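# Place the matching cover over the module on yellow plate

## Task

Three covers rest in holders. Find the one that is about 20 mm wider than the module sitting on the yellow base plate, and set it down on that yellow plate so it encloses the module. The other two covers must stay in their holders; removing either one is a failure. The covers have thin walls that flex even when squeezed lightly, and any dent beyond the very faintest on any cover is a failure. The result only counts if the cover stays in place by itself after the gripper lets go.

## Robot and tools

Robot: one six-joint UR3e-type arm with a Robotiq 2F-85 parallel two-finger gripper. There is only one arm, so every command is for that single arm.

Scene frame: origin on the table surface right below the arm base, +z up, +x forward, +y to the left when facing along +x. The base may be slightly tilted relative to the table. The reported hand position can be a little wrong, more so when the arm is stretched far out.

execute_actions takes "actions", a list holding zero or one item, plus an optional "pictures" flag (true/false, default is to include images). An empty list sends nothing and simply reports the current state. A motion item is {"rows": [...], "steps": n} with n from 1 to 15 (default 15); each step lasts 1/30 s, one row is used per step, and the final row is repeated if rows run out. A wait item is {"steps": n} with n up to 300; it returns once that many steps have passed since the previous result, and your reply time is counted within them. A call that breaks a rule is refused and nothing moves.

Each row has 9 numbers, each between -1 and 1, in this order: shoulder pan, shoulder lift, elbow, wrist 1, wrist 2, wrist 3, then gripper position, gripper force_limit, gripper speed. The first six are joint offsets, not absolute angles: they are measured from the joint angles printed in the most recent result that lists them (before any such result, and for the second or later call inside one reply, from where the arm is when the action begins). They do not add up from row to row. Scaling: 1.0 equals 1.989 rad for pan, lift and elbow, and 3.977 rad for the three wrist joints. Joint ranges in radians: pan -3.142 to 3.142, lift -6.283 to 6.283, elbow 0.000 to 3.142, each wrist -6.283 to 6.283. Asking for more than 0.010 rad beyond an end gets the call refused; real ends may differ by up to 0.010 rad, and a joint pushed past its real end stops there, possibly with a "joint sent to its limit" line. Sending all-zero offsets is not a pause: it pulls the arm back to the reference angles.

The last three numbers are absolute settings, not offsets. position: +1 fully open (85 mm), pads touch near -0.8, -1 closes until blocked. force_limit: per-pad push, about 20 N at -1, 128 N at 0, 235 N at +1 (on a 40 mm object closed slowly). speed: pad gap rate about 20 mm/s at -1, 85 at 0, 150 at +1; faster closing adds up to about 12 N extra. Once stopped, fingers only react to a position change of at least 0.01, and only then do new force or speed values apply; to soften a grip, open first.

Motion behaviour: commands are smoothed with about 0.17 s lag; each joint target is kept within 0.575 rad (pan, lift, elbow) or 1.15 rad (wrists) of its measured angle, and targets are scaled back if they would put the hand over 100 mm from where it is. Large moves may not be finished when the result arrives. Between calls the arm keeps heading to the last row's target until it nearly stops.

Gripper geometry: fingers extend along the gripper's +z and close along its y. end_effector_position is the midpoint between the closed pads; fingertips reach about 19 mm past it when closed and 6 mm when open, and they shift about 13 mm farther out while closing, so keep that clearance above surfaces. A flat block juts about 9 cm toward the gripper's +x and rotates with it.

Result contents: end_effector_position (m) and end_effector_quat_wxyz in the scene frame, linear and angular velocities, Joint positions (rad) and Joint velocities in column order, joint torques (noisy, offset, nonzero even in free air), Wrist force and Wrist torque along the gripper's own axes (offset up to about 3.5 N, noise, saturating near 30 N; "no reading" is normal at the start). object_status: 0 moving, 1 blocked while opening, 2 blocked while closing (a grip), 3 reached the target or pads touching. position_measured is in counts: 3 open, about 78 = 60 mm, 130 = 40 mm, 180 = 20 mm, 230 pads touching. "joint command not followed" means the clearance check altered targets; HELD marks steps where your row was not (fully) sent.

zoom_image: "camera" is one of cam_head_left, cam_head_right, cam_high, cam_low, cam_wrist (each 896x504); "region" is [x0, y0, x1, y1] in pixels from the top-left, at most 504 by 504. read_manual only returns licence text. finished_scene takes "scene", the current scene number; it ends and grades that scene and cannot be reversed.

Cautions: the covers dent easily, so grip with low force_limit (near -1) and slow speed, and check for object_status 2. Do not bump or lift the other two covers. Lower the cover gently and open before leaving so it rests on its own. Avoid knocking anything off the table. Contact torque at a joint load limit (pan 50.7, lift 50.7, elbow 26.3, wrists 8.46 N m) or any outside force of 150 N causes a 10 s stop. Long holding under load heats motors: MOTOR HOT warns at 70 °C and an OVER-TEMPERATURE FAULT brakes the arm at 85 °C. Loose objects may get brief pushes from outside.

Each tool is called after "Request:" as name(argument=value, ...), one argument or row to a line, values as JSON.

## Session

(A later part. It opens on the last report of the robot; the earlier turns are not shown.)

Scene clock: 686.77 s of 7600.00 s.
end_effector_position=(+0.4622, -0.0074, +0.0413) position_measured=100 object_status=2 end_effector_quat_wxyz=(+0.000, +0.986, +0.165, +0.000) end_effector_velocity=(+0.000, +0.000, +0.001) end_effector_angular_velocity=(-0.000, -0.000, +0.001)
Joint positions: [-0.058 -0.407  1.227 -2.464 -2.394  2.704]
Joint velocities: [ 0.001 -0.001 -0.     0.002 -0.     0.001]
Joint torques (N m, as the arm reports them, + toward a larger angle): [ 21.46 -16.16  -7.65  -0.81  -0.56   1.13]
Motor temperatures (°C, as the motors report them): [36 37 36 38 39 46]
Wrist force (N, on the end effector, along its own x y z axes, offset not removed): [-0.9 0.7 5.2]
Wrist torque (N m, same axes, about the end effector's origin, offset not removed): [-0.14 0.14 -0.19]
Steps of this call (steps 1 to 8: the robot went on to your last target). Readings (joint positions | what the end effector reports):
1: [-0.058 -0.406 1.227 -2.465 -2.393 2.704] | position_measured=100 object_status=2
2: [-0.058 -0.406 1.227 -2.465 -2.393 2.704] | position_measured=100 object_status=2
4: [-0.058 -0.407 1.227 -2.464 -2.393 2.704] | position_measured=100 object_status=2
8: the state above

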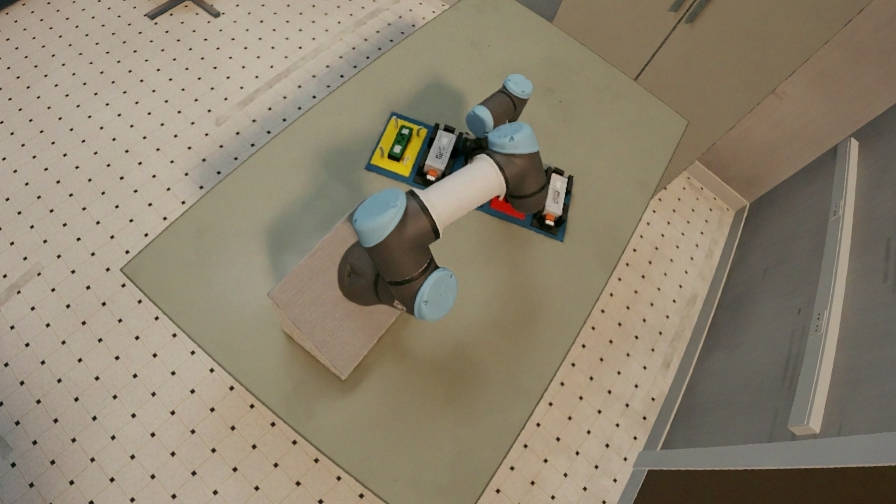

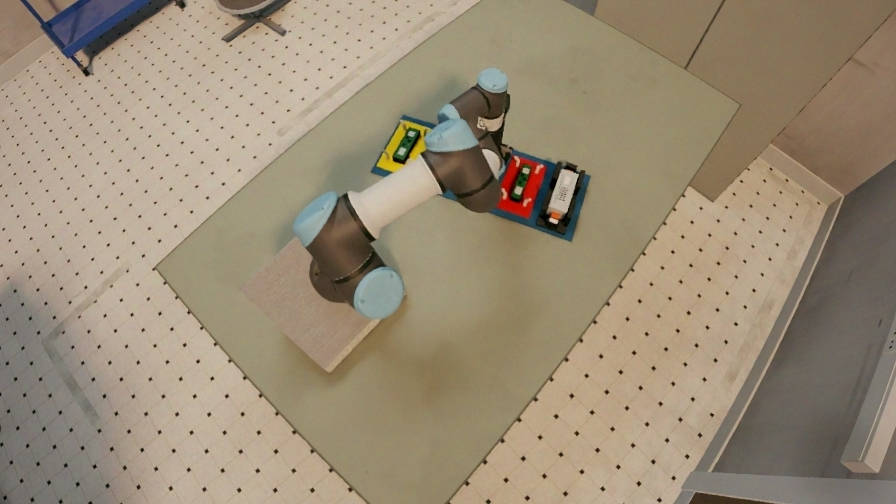

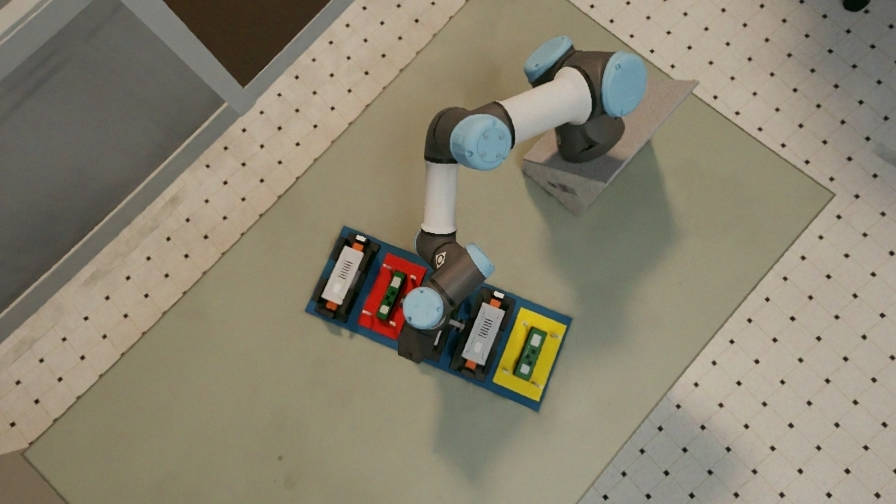

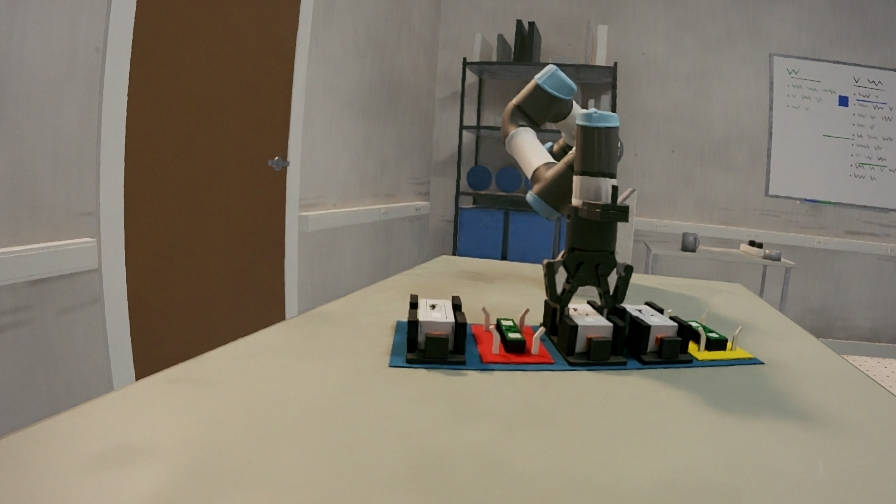

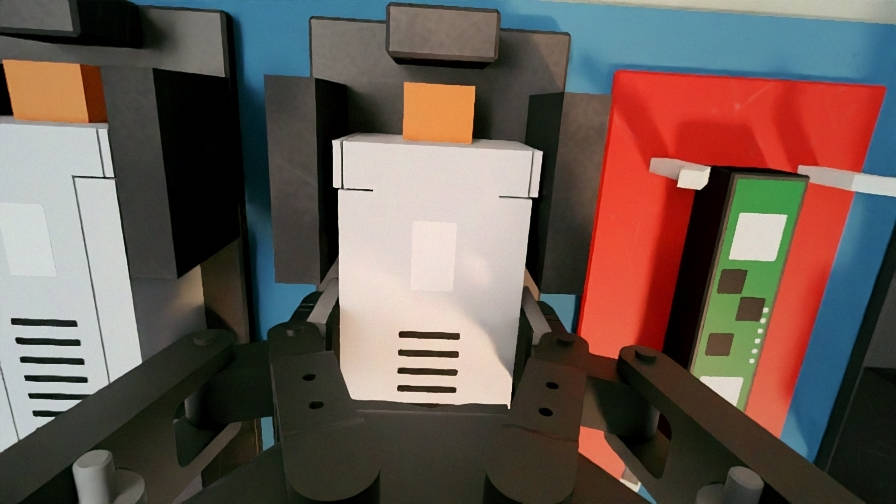

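Request:
execute_actions(
  actions=[
    {"rows": [[0,0,0,0,0,0,0.33,-0.9,-0.5],[0,0,0,0,0,0,0.33,-0.9,-0.5],[0,0,0,0,0,0,0.33,-0.9,-0.5],[0,0,0,0,0,0,0.33,-0.9,-0.5],[0,0,0,0,0,0,0.33,-0.9,-0.5],[-0.001,0.0012,0.0004,-0.0013,0,-0.0015,0.33,-0.9,-0.5],[-0.002,0.0024,0.0008,-0.0026,0,-0.003,0.33,-0.9,-0.5],[-0.003,0.0036,0.0012,-0.0039,0,-0.0045,0.33,-0.9,-0.5],[-0.0041,0.005,0.0016,-0.0054,0.0001,-0.0058,0.33,-0.9,-0.5]], "steps": 15},
  ],
  pictures=false,
)

Request:
execute_actions(
  actions=[
    {"steps": 8},
  ],
  pictures=false,
)

Request:
execute_actions(
  actions=[
    {"rows": [[0,0,0,0,0,0,-1,-0.9,-1]], "steps": 15},
  ],
  pictures=false,
)

Request:
execute_actions(
  actions=[
    {"steps": 8},
  ],
)

Scene clock: 723.43 s of 7600.00 s.
end_effector_position=(+0.4618, -0.0075, +0.0370) position_measured=87 object_status=3 end_effector_quat_wxyz=(+0.001, +0.985, +0.170, +0.000) end_effector_velocity=(-0.001, +0.001, -0.006) end_effector_angular_velocity=(+0.001, -0.000, +0.015)
Joint positions: [-0.064 -0.398  1.229 -2.482 -2.393  2.685]
Joint velocities: [-0.01   0.013  0.004 -0.028  0.002 -0.03 ]
Joint torques (N m, as the arm reports them, + toward a larger angle): [ 13.62 -12.    -2.96  -1.91   0.94  -0.89]
Motor temperatures (°C, as the motors report them): [36 37 36 38 39 46]
Wrist force (N, on the end effector, along its own x y z axes, offset not removed): [-0.2 -0.5 -1.8]
Wrist torque (N m, same axes, about the end effector's origin, offset not removed): [-0.05 0.08 0.02]
Steps of this call (steps 1 to 15: the robot went on to your last target; steps 16 to 90: nothing new was sent; then 33.17 s passed at rest; steps 91 to 105: all 15 steps of this action). Readings (joint positions | what the end effector reports):
91: [-0.057 -0.407 1.227 -2.464 -2.394 2.704] | position_measured=100 object_status=0
92: [-0.057 -0.407 1.227 -2.464 -2.394 2.704] | position_measured=100 object_status=0
94: [-0.057 -0.407 1.227 -2.464 -2.394 2.704] | position_measured=94 object_status=0
98: [-0.058 -0.406 1.227 -2.466 -2.394 2.701] | position_measured=88 object_status=0
105: the state above

Scene clock: 723.70 s of 7600.00 s.
end_effector_position=(+0.4617, -0.0075, +0.0364) position_measured=87 object_status=3 end_effector_quat_wxyz=(+0.001, +0.985, +0.171, +0.000) end_effector_velocity=(-0.000, +0.000, -0.001) end_effector_angular_velocity=(+0.000, +0.001, +0.003)
Joint positions: [-0.066 -0.397  1.23  -2.485 -2.393  2.682]
Joint velocities: [-0.001  0.002  0.    -0.001  0.    -0.003]
Joint torques (N m, as the arm reports them, + toward a larger angle): [ 13.78 -12.24  -3.19  -1.95   0.91  -0.88]
Motor temperatures (°C, as the motors report them): [36 37 36 38 39 46]
Wrist force (N, on the end effector, along its own x y z axes, offset not removed): [-0.7 -1.9 -0.1]
Wrist torque (N m, same axes, about the end effector's origin, offset not removed): [-0.29 0.15 0.01]
Steps of this call (steps 1 to 8: the robot went on to your last target). Readings (joint positions | what the end effector reports):
1: [-0.065 -0.398 1.229 -2.483 -2.393 2.684] | position_measured=87 object_status=3
2: [-0.065 -0.398 1.230 -2.483 -2.393 2.683] | position_measured=87 object_status=3
4: [-0.065 -0.397 1.230 -2.484 -2.393 2.682] | position_measured=87 object_status=3
8: the state above

Scene clock: 724.20 s of 7600.00 s.
end_effector_position=(+0.4618, -0.0075, +0.0364) position_measured=104 object_status=0 end_effector_quat_wxyz=(+0.001, +0.985, +0.171, +0.000) end_effector_velocity=(+0.000, +0.000, -0.000) end_effector_angular_velocity=(+0.000, -0.000, -0.002)
Joint positions: [-0.066 -0.397  1.23  -2.485 -2.393  2.681]
Joint velocities: [-0.     0.     0.    -0.001  0.     0.002]
Joint torques (N m, as the arm reports them, + toward a larger angle): [ 15.74 -12.19  -3.46  -0.07   0.86   0.73]
Motor temperatures (°C, as the motors report them): [36 37 36 38 39 46]
Wrist force (N, on the end effector, along its own x y z axes, offset not removed): [-0.4 -1.7 -11.2]
Wrist torque (N m, same axes, about the end effector's origin, offset not removed): [-0.38 -0.08 0.23]
Steps of this call (steps 1 to 15: all 15 steps of this action). Readings (joint positions | what the end effector reports):
1: [-0.066 -0.397 1.230 -2.485 -2.393 2.681] | position_measured=87 object_status=0
2: [-0.066 -0.397 1.230 -2.485 -2.393 2.681] | position_measured=87 object_status=0
4: [-0.066 -0.397 1.230 -2.485 -2.393 2.681] | position_measured=89 object_status=0
8: [-0.066 -0.397 1.230 -2.485 -2.393 2.681] | position_measured=96 object_status=0
15: the state above

Scene clock: 724.47 s of 7600.00 s.
end_effector_position=(+0.4617, -0.0075, +0.0364) position_measured=104 object_status=2 end_effector_quat_wxyz=(+0.001, +0.985, +0.171, +0.000) end_effector_velocity=(+0.000, +0.000, +0.000) end_effector_angular_velocity=(-0.000, -0.002, +0.001)
Joint positions: [-0.066 -0.397  1.23  -2.485 -2.393  2.682]
Joint velocities: [ 0.001  0.     0.    -0.001  0.    -0.001]
Joint torques (N m, as the arm reports them, + toward a larger angle): [ 16.02 -10.86  -3.6    0.16   0.85   0.64]
Motor temperatures (°C, as the motors report them): [36 37 36 38 39 46]
Wrist force (N, on the end effector, along its own x y z axes, offset not removed): [-0.3 -0.2 -9.8]
Wrist torque (N m, same axes, about the end effector's origin, offset not removed): [-0.17 -0.02 0.28]
Steps of this call (steps 1 to 8: the robot went on to your last target). Readings (joint positions | what the end effector reports):
1: [-0.066 -0.397 1.230 -2.485 -2.393 2.681] | position_measured=104 object_status=0
2: [-0.066 -0.397 1.230 -2.485 -2.393 2.682] | position_measured=104 object_status=0
4: [-0.066 -0.397 1.230 -2.485 -2.393 2.682] | position_measured=104 object_status=2
8: the state above

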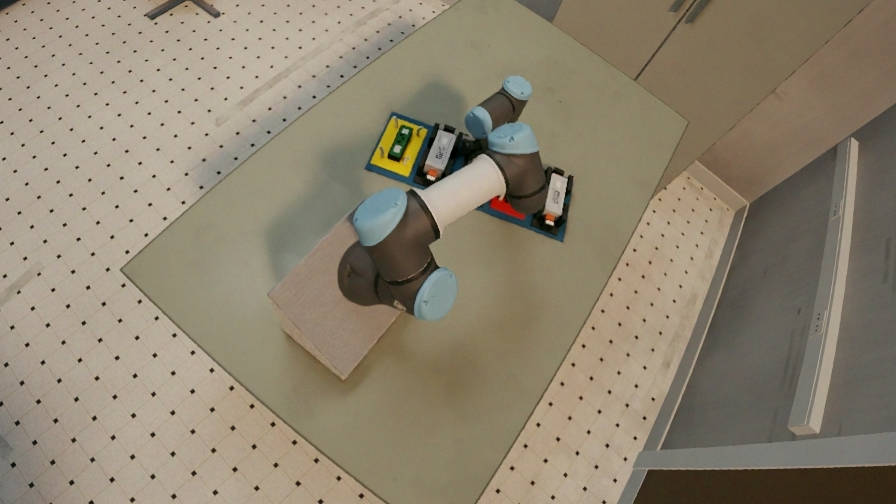

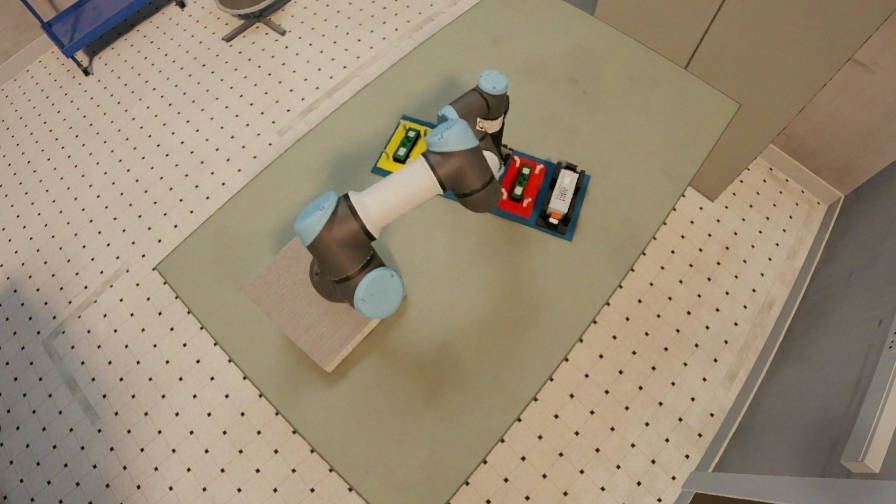

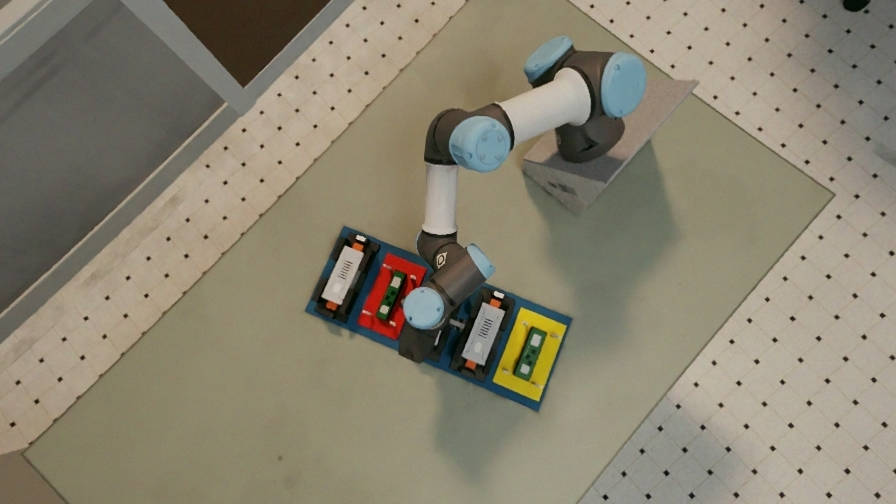

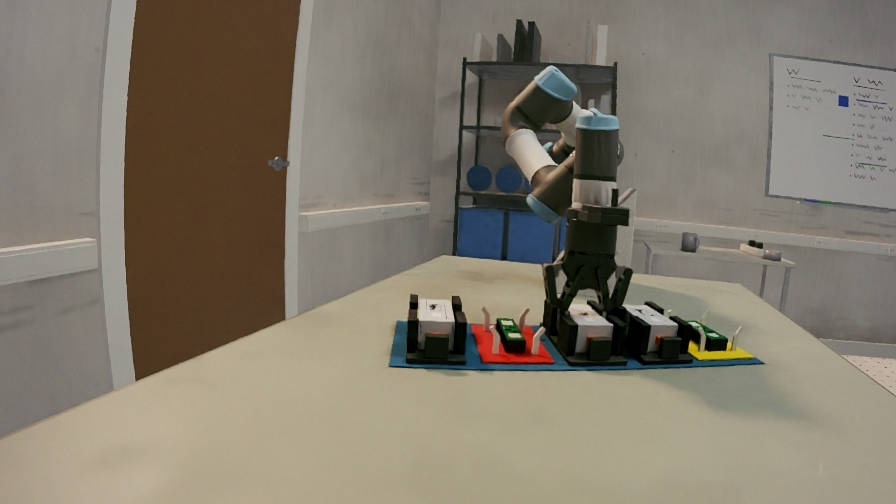

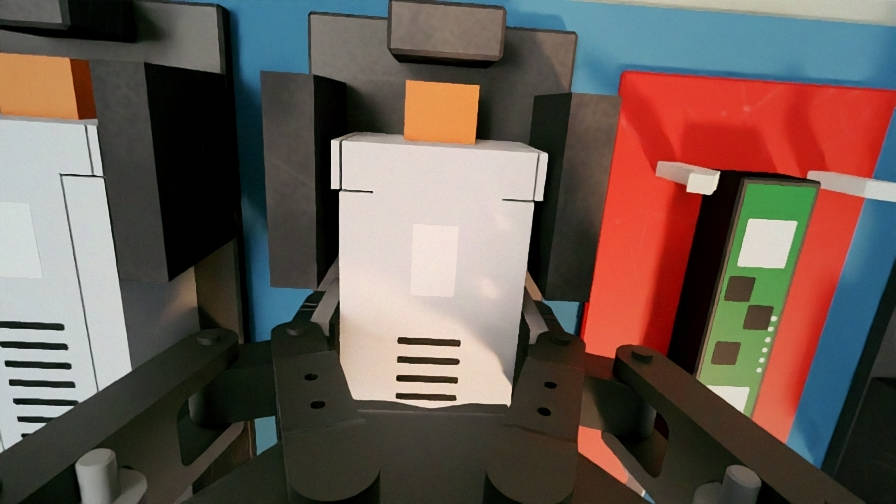

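Request:
execute_actions(
  actions=[
    {"rows": [[0.0002,-0.0002,-0.0001,0.0002,0,0.0004,-1,-0.9,-1],[0.0003,-0.0004,-0.0001,0.0004,0,0.0008,-1,-0.9,-1],[0.0005,-0.0006,-0.0002,0.0006,0,0.0012,-1,-0.9,-1],[0.0007,-0.0008,-0.0003,0.0009,0,0.0016,-1,-0.9,-1],[0.0008,-0.001,-0.0004,0.0011,0,0.0018,-1,-0.9,-1],[0.001,-0.0012,-0.0004,0.0013,0,0.002,-1,-0.9,-1],[0.0011,-0.0014,-0.0005,0.0015,0,0.0021,-1,-0.9,-1],[0.0013,-0.0016,-0.0006,0.0017,0,0.0022,-1,-0.9,-1],[0.0015,-0.0018,-0.0006,0.002,0,0.0023,-1,-0.9,-1],[0.0016,-0.002,-0.0007,0.0022,0,0.0025,-1,-0.9,-1],[0.0018,-0.0022,-0.0008,0.0024,0,0.0026,-1,-0.9,-1],[0.002,-0.0024,-0.0008,0.0026,0,0.0028,-1,-0.9,-1]], "steps": 15},
  ],
  pictures=false,
)

Request:
execute_actions(
  actions=[
    {"steps": 8},
  ],
)

Scene clock: 738.87 s of 7600.00 s.
end_effector_position=(+0.4619, -0.0074, +0.0384) position_measured=104 object_status=2 end_effector_quat_wxyz=(+0.000, +0.986, +0.168, +0.000) end_effector_velocity=(+0.001, +0.000, +0.003) end_effector_angular_velocity=(+0.000, -0.001, -0.003)
Joint positions: [-0.062 -0.401  1.228 -2.476 -2.393  2.691]
Joint velocities: [ 0.006 -0.006 -0.002  0.013  0.     0.011]
Joint torques (N m, as the arm reports them, + toward a larger angle): [ 22.39 -17.46  -8.68  -0.91   0.52   0.86]
Motor temperatures (°C, as the motors report them): [36 37 36 38 39 46]
Wrist force (N, on the end effector, along its own x y z axes, offset not removed): [-0.5 0.2 8.4]
Wrist torque (N m, same axes, about the end effector's origin, offset not removed): [-0.04 -0.02 0.00]
Steps of this call (steps 1 to 15: the robot went on to your last target; steps 16 to 90: nothing new was sent; then 10.90 s passed at rest; steps 91 to 105: all 15 steps of this action). Readings (joint positions | what the end effector reports):
91: [-0.066 -0.397 1.230 -2.485 -2.393 2.682] | position_measured=104 object_status=2
92: [-0.066 -0.397 1.230 -2.485 -2.393 2.682] | position_measured=104 object_status=2
94: [-0.065 -0.397 1.230 -2.484 -2.393 2.683] | position_measured=104 object_status=2
98: [-0.064 -0.398 1.229 -2.481 -2.393 2.687] | position_measured=104 object_status=2
105: the state above

Scene clock: 739.13 s of 7600.00 s.
end_effector_position=(+0.4620, -0.0074, +0.0388) position_measured=104 object_status=2 end_effector_quat_wxyz=(+0.000, +0.986, +0.168, +0.000) end_effector_velocity=(+0.000, +0.000, +0.000) end_effector_angular_velocity=(-0.000, -0.001, -0.002)
Joint positions: [-0.062 -0.402  1.228 -2.475 -2.393  2.693]
Joint velocities: [ 0.001 -0.    -0.001 -0.     0.     0.002]
Joint torques (N m, as the arm reports them, + toward a larger angle): [ 22.56 -17.64  -8.54  -1.08   0.48   0.93]
Motor temperatures (°C, as the motors report them): [36 37 36 38 39 46]
Wrist force (N, on the end effector, along its own x y z axes, offset not removed): [-1.4 -0.9 9.1]
Wrist torque (N m, same axes, about the end effector's origin, offset not removed): [-0.17 0.07 -0.06]
Steps of this call (steps 1 to 8: the robot went on to your last target). Readings (joint positions | what the end effector reports):
1: [-0.062 -0.401 1.228 -2.476 -2.393 2.692] | position_measured=104 object_status=2
2: [-0.062 -0.401 1.228 -2.475 -2.393 2.692] | position_measured=104 object_status=2
4: [-0.062 -0.401 1.228 -2.475 -2.393 2.692] | position_measured=104 object_status=2
8: the state above

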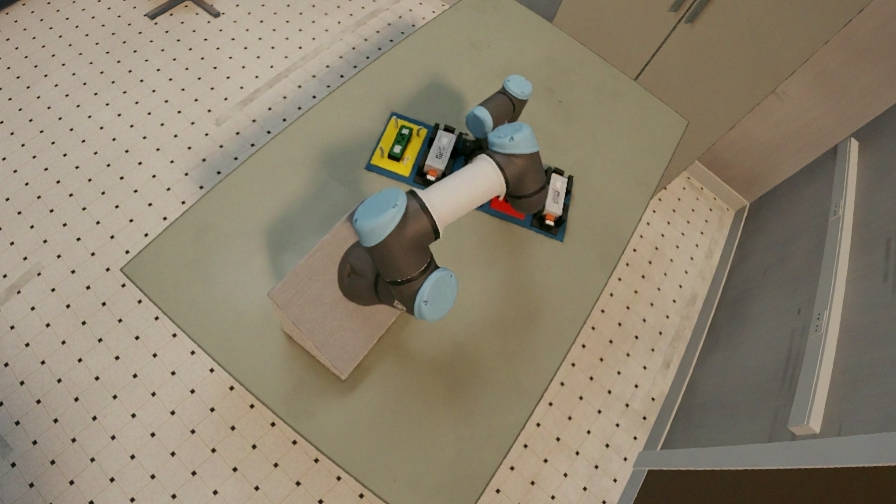

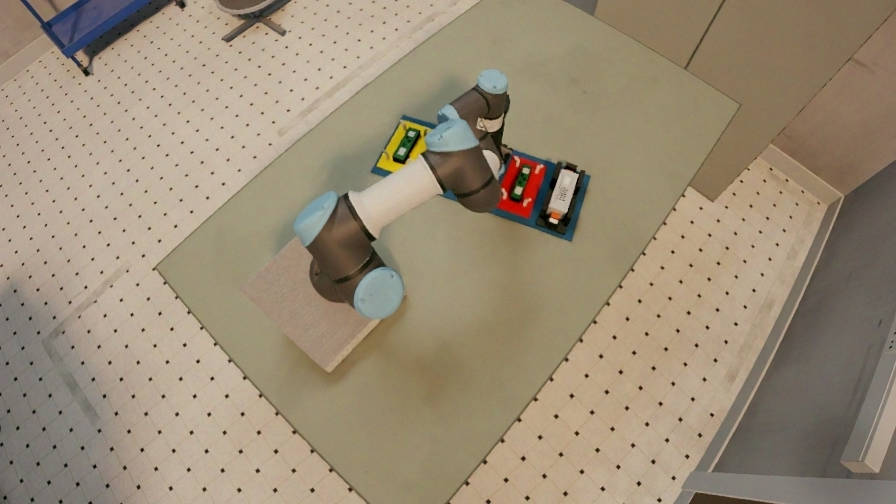

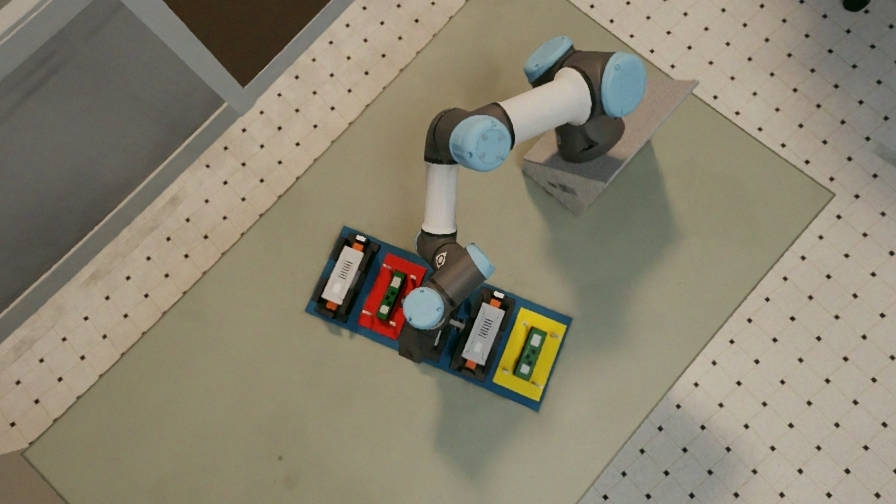

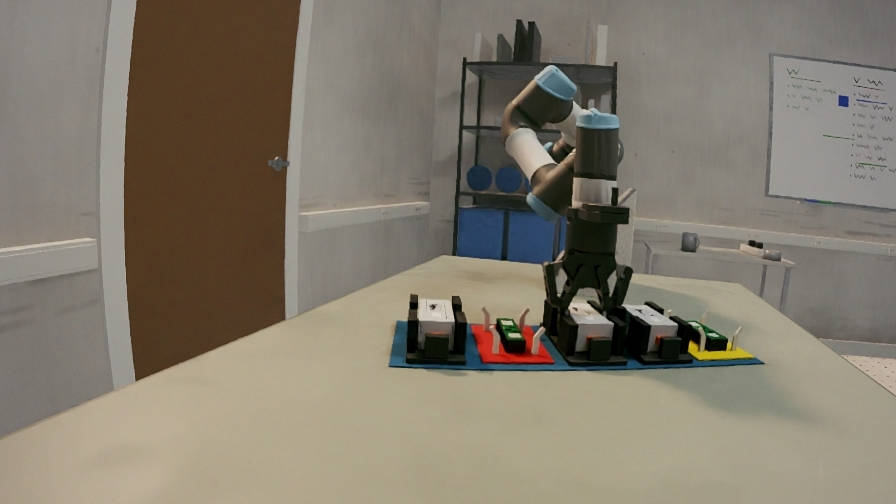

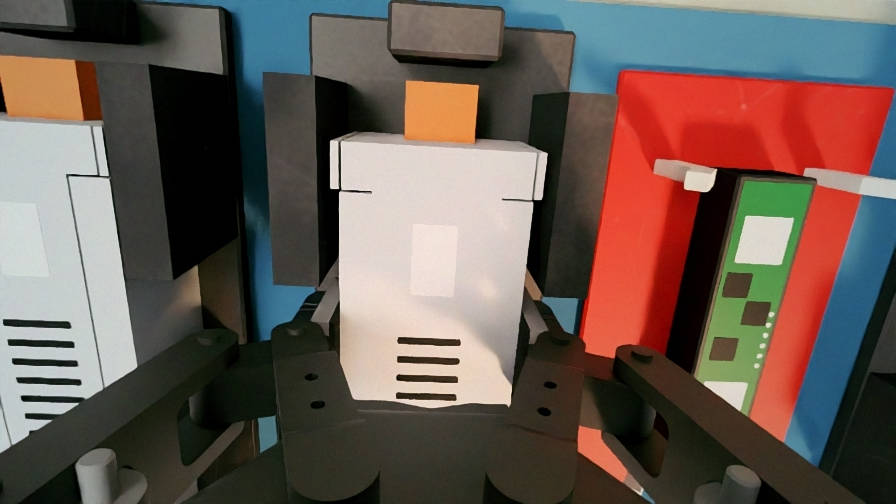

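Request:
execute_actions(
  actions=[
    {"rows": [[0.0006,-0.0008,-0.0001,0.0008,0,0.0005,-1,-0.9,-1],[0.0016,-0.0021,-0.0002,0.002,0,0.0011,-1,-0.9,-1],[0.0027,-0.0035,-0.0003,0.0035,-0.0001,0.002,-1,-0.9,-1],[0.0038,-0.005,-0.0005,0.0049,-0.0001,0.0028,-1,-0.9,-1],[0.0049,-0.0064,-0.0006,0.0063,-0.0002,0.0036,-1,-0.9,-1],[0.006,-0.0079,-0.0008,0.0078,-0.0002,0.0044,-1,-0.9,-1],[0.0071,-0.0093,-0.001,0.0092,-0.0003,0.0052,-1,-0.9,-1],[0.0082,-0.0108,-0.0012,0.0106,-0.0003,0.006,-1,-0.9,-1],[0.0093,-0.0122,-0.0014,0.012,-0.0004,0.0068,-1,-0.9,-1],[0.0104,-0.0137,-0.0016,0.0135,-0.0004,0.0076,-1,-0.9,-1],[0.0116,-0.0151,-0.0019,0.0149,-0.0004,0.0084,-1,-0.9,-1],[0.0127,-0.0166,-0.0021,0.0163,-0.0005,0.0092,-1,-0.9,-1],[0.0138,-0.018,-0.0024,0.0177,-0.0005,0.01,-1,-0.9,-1],[0.0149,-0.0195,-0.0026,0.0192,-0.0006,0.0108,-1,-0.9,-1],[0.01583,-0.0207,-0.0028,0.0204,-0.0006,0.01147,-1,-0.9,-1]], "steps": 15},
  ],
  pictures=false,
)

Request:
execute_actions(
  actions=[
    {"steps": 15},
  ],
)

Scene clock: 784.10 s of 7600.00 s.
end_effector_position=(+0.4619, -0.0073, +0.0523) position_measured=104 object_status=2 end_effector_quat_wxyz=(+0.000, +0.986, +0.168, +0.000) end_effector_velocity=(-0.000, -0.001, +0.040) end_effector_angular_velocity=(-0.002, -0.001, +0.000)
Joint positions: [-0.04  -0.431  1.225 -2.418 -2.395  2.725]
Joint velocities: [ 0.064 -0.083 -0.013  0.163 -0.005  0.092]
Joint torques (N m, as the arm reports them, + toward a larger angle): [ 21.57 -17.56  -8.95  -0.97  -0.88   0.87]
Motor temperatures (°C, as the motors report them): [36 37 36 38 39 46]
Wrist force (N, on the end effector, along its own x y z axes, offset not removed): [-2.0 -0.9 7.4]
Wrist torque (N m, same axes, about the end effector's origin, offset not removed): [-0.06 0.13 0.00]
Steps of this call (steps 1 to 15: the robot went on to your last target; steps 16 to 90: nothing new was sent; then 41.47 s passed at rest; steps 91 to 105: all 15 steps of this action). Readings (joint positions | what the end effector reports):
91: [-0.062 -0.402 1.228 -2.474 -2.393 2.693] | position_measured=104 object_status=2
92: [-0.061 -0.402 1.228 -2.474 -2.393 2.693] | position_measured=104 object_status=2
94: [-0.060 -0.404 1.228 -2.470 -2.393 2.695] | position_measured=104 object_status=2
98: [-0.054 -0.412 1.227 -2.455 -2.394 2.704] | position_measured=104 object_status=2
105: the state above

Scene clock: 784.60 s of 7600.00 s.
end_effector_position=(+0.4618, -0.0074, +0.0581) position_measured=104 object_status=2 end_effector_quat_wxyz=(+0.001, +0.986, +0.168, +0.000) end_effector_velocity=(-0.000, -0.001, +0.000) end_effector_angular_velocity=(+0.000, +0.001, -0.002)
Joint positions: [-0.03  -0.443  1.223 -2.394 -2.396  2.738]
Joint velocities: [-0.    -0.002  0.     0.003  0.     0.002]
Joint torques (N m, as the arm reports them, + toward a larger angle): [ 21.11 -17.11  -8.57  -0.86  -0.99   0.92]
Motor temperatures (°C, as the motors report them): [36 37 36 38 39 46]
Wrist force (N, on the end effector, along its own x y z axes, offset not removed): [-0.6 -1.1 7.3]
Wrist torque (N m, same axes, about the end effector's origin, offset not removed): [-0.10 0.14 0.00]
Steps of this call (steps 1 to 15: the robot went on to your last target). Readings (joint positions | what the end effector reports):
1: [-0.038 -0.433 1.224 -2.412 -2.395 2.728] | position_measured=104 object_status=2
2: [-0.036 -0.436 1.224 -2.408 -2.395 2.730] | position_measured=104 object_status=2
4: [-0.033 -0.439 1.223 -2.402 -2.395 2.734] | position_measured=104 object_status=2
8: [-0.031 -0.441 1.223 -2.396 -2.395 2.737] | position_measured=104 object_status=2
15: the state above

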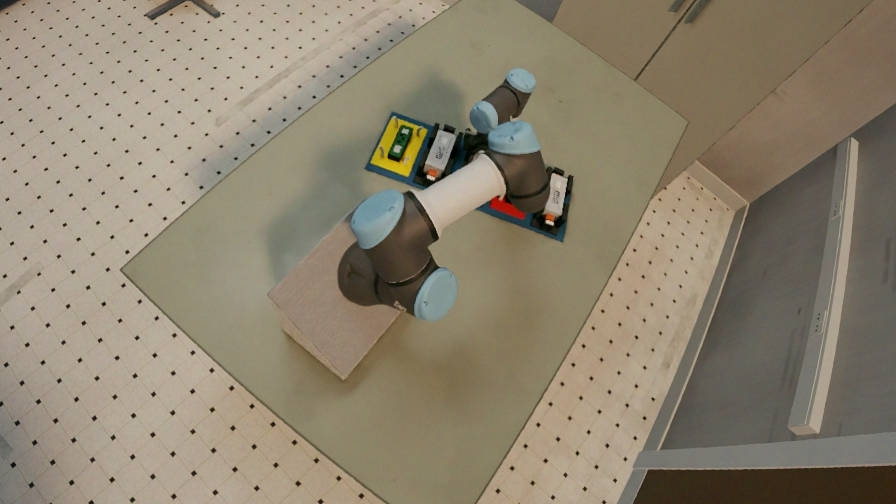

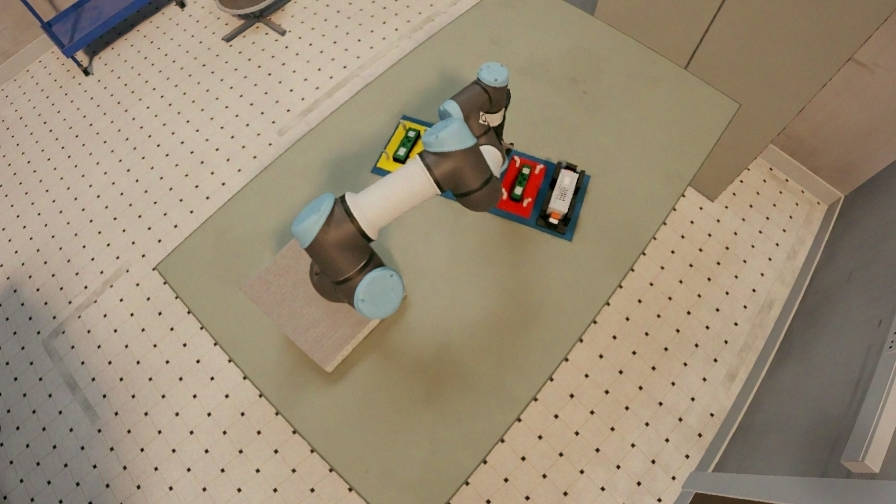

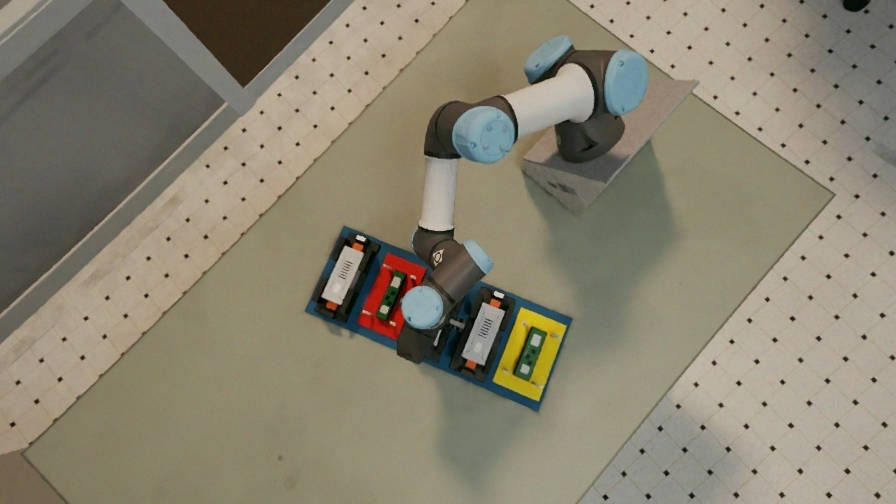

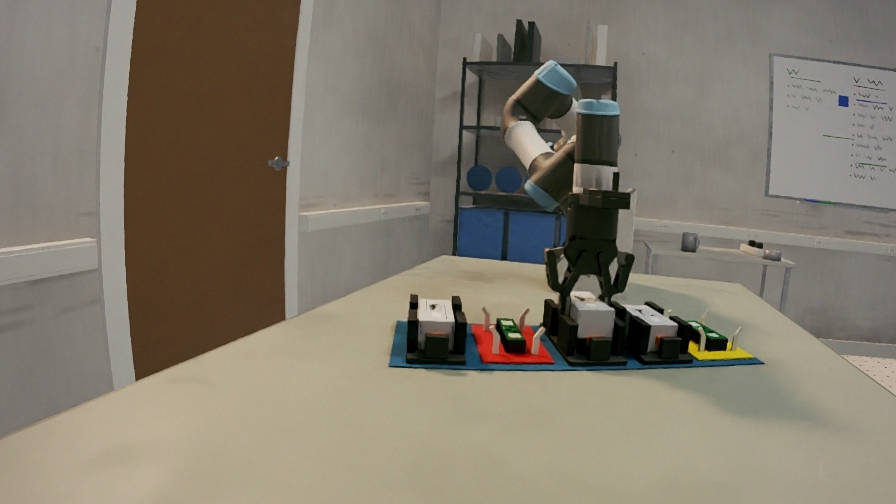

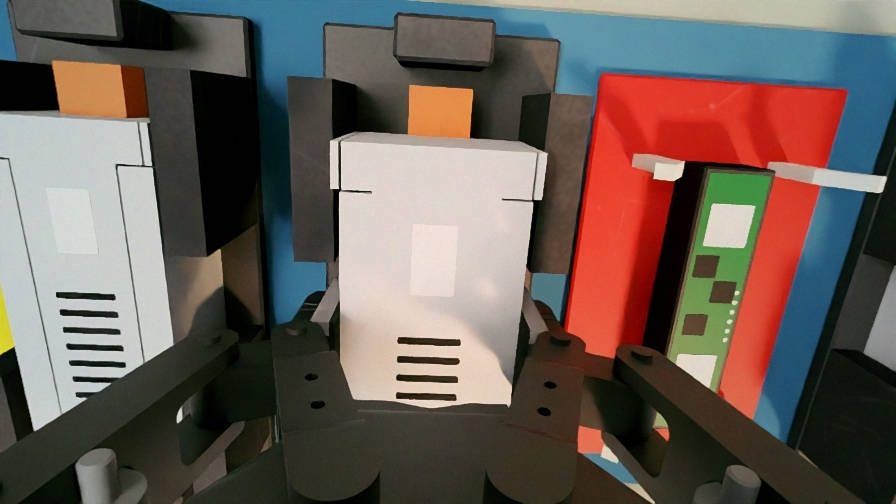

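Request:
execute_actions(
  actions=[
    {"rows": [[0.0011,-0.0014,-0.0004,0.0015,0,0.0009,-1,-0.9,-1],[0.0031,-0.0038,-0.0011,0.0041,0,0.0023,-1,-0.9,-1],[0.0053,-0.0065,-0.0021,0.0072,0,0.004,-1,-0.9,-1],[0.008,-0.0097,-0.0034,0.0108,-0.0001,0.0059,-1,-0.9,-1],[0.0106,-0.0127,-0.0048,0.0145,-0.0001,0.0079,-1,-0.9,-1],[0.0133,-0.0157,-0.0063,0.0182,-0.0001,0.0098,-1,-0.9,-1],[0.0163,-0.0191,-0.0083,0.0225,-0.0002,0.0121,-1,-0.9,-1],[0.0193,-0.0223,-0.0104,0.0268,-0.0002,0.0143,-1,-0.9,-1],[0.0223,-0.0254,-0.0127,0.0312,-0.0002,0.0165,-1,-0.9,-1],[0.0253,-0.0285,-0.0152,0.0356,-0.0001,0.0187,-1,-0.9,-1],[0.0283,-0.0314,-0.0179,0.04,-0.0001,0.0209,-1,-0.9,-1],[0.0313,-0.0343,-0.0207,0.0445,-0.0001,0.0231,-1,-0.9,-1],[0.0339,-0.0367,-0.0234,0.0484,0,0.025,-1,-0.9,-1],[0.0361,-0.0387,-0.0258,0.0518,0,0.0266,-1,-0.9,-1],[0.03761,-0.04001,-0.02745,0.0541,0,0.02772,-1,-0.9,-1]], "steps": 15},
  ],
  pictures=false,
)

Request:
execute_actions(
  actions=[
    {"steps": 18},
  ],
)

Scene clock: 851.07 s of 7600.00 s.
end_effector_position=(+0.4621, -0.0073, +0.0916) position_measured=104 object_status=2 end_effector_quat_wxyz=(+0.001, +0.986, +0.168, +0.000) end_effector_velocity=(-0.000, -0.000, +0.096) end_effector_angular_velocity=(-0.002, +0.000, +0.006)
Joint positions: [ 0.023 -0.502  1.188 -2.243 -2.396  2.817]
Joint velocities: [ 0.153 -0.149 -0.136  0.451 -0.     0.219]
Joint torques (N m, as the arm reports them, + toward a larger angle): [ 18.24 -15.39  -8.7   -0.42   0.18   1.01]
Motor temperatures (°C, as the motors report them): [36 37 36 38 39 46]
Wrist force (N, on the end effector, along its own x y z axes, offset not removed): [-0.2 -0.4 1.0]
Wrist torque (N m, same axes, about the end effector's origin, offset not removed): [0.00 0.07 -0.05]
Steps of this call (steps 1 to 15: the robot went on to your last target; steps 16 to 90: nothing new was sent; then 62.97 s passed at rest; steps 91 to 105: all 15 steps of this action). Readings (joint positions | what the end effector reports):
91: [-0.030 -0.443 1.223 -2.393 -2.396 2.738] | position_measured=104 object_status=2
92: [-0.030 -0.443 1.223 -2.392 -2.396 2.739] | position_measured=104 object_status=2
94: [-0.027 -0.447 1.221 -2.385 -2.396 2.743] | position_measured=104 object_status=2
98: [-0.013 -0.463 1.215 -2.348 -2.396 2.763] | position_measured=104 object_status=2
105: the state above

Scene clock: 851.67 s of 7600.00 s.
end_effector_position=(+0.4618, -0.0073, +0.1050) position_measured=104 object_status=2 end_effector_quat_wxyz=(+0.000, +0.986, +0.168, +0.000) end_effector_velocity=(-0.000, -0.000, +0.000) end_effector_angular_velocity=(-0.000, +0.001, -0.000)
Joint positions: [ 0.044 -0.522  1.168 -2.179 -2.396  2.848]
Joint velocities: [ 0.001 -0.001 -0.001  0.003 -0.     0.002]
Joint torques (N m, as the arm reports them, + toward a larger angle): [ 18.26 -15.71  -8.58  -0.63   0.92   0.87]
Motor temperatures (°C, as the motors report them): [36 37 36 38 39 46]
Wrist force (N, on the end effector, along its own x y z axes, offset not removed): [-1.1 -1.5 0.7]
Wrist torque (N m, same axes, about the end effector's origin, offset not removed): [-0.20 0.23 -0.01]
Steps of this call (steps 1 to 18: the robot went on to your last target). Readings (joint positions | what the end effector reports):
1: [0.028 -0.506 1.183 -2.228 -2.396 2.824] | position_measured=104 object_status=2
2: [0.032 -0.510 1.180 -2.216 -2.396 2.830] | position_measured=104 object_status=2
4: [0.037 -0.515 1.175 -2.200 -2.396 2.838] | position_measured=104 object_status=2
8: [0.042 -0.520 1.170 -2.185 -2.396 2.845] | position_measured=104 object_status=2
18: the state above

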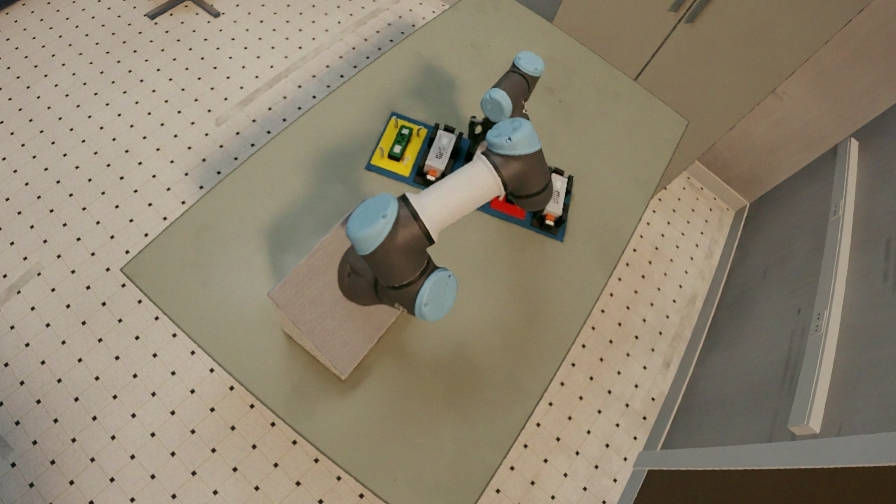

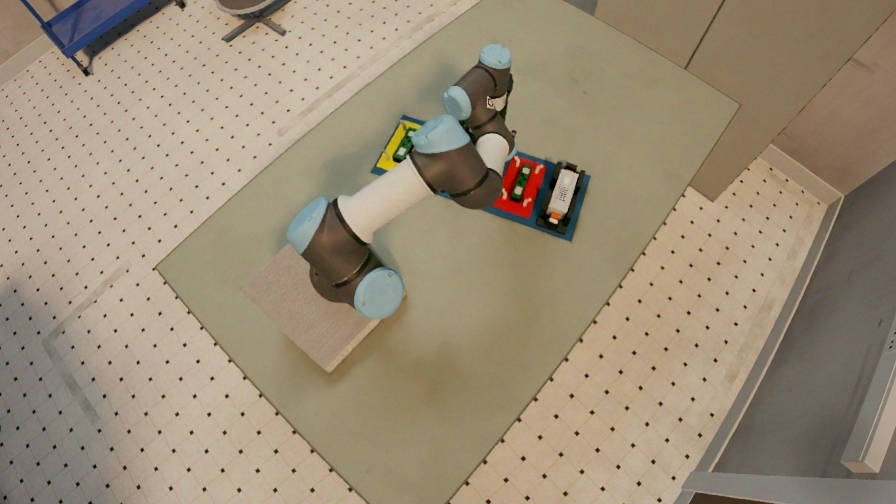

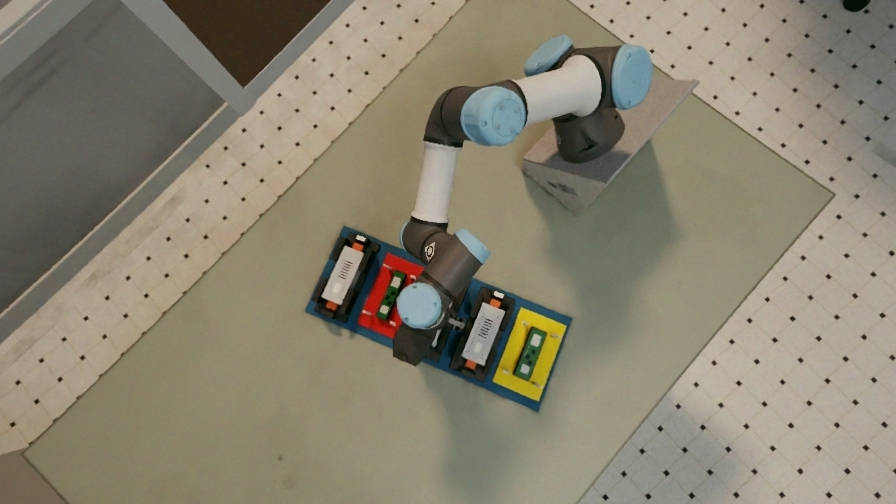

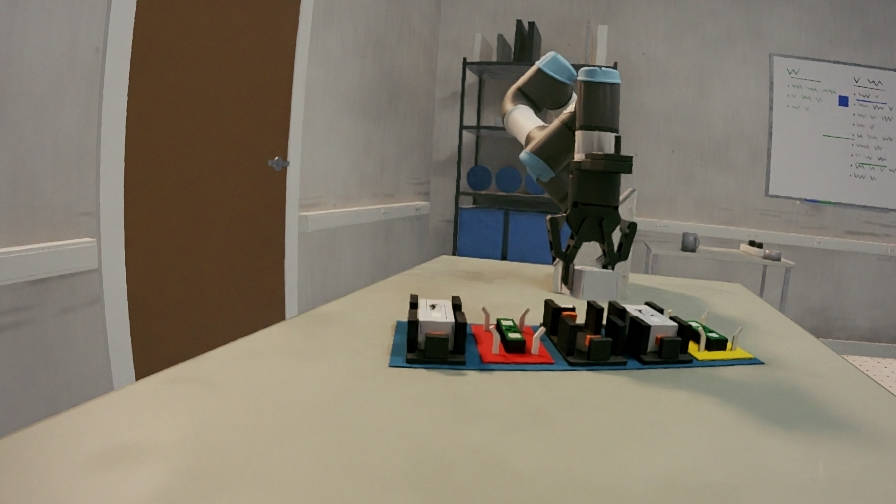

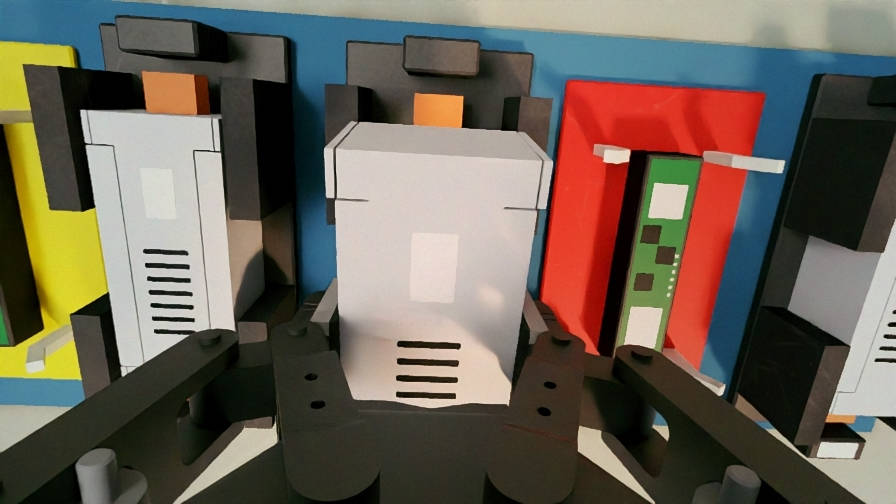

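Request:
zoom_image(
  camera="cam_low",
  region=[520, 200, 680, 320],
)

Request:
zoom_image(
  camera="cam_wrist",
  region=[300, 90, 580, 410],
)

Region (520, 200, 680, 320) of cam_low's 896x504 image, scaled by 3.150, with more detail than that image has; it fills the top 378 rows of this view, and the rest is white.

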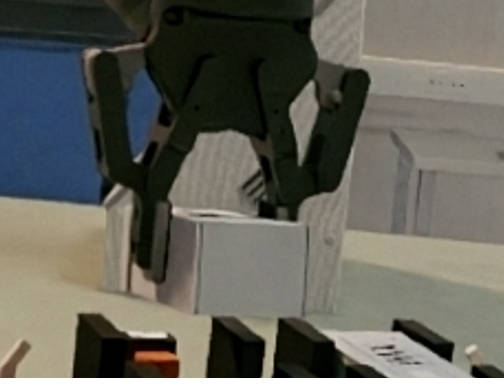

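Region (300, 90, 580, 410) of cam_wrist's 896x504 image, scaled by 1.575, with more detail than that image has; it fills the left 441 columns of this view, and the rest is white.

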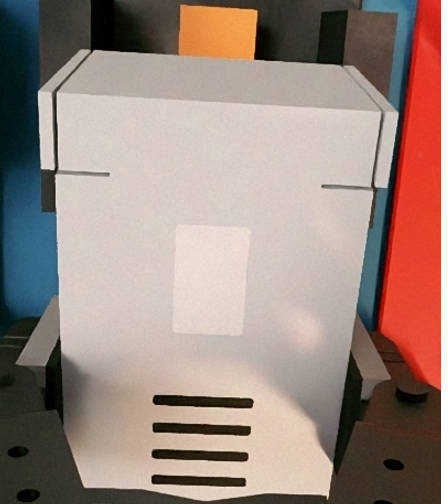

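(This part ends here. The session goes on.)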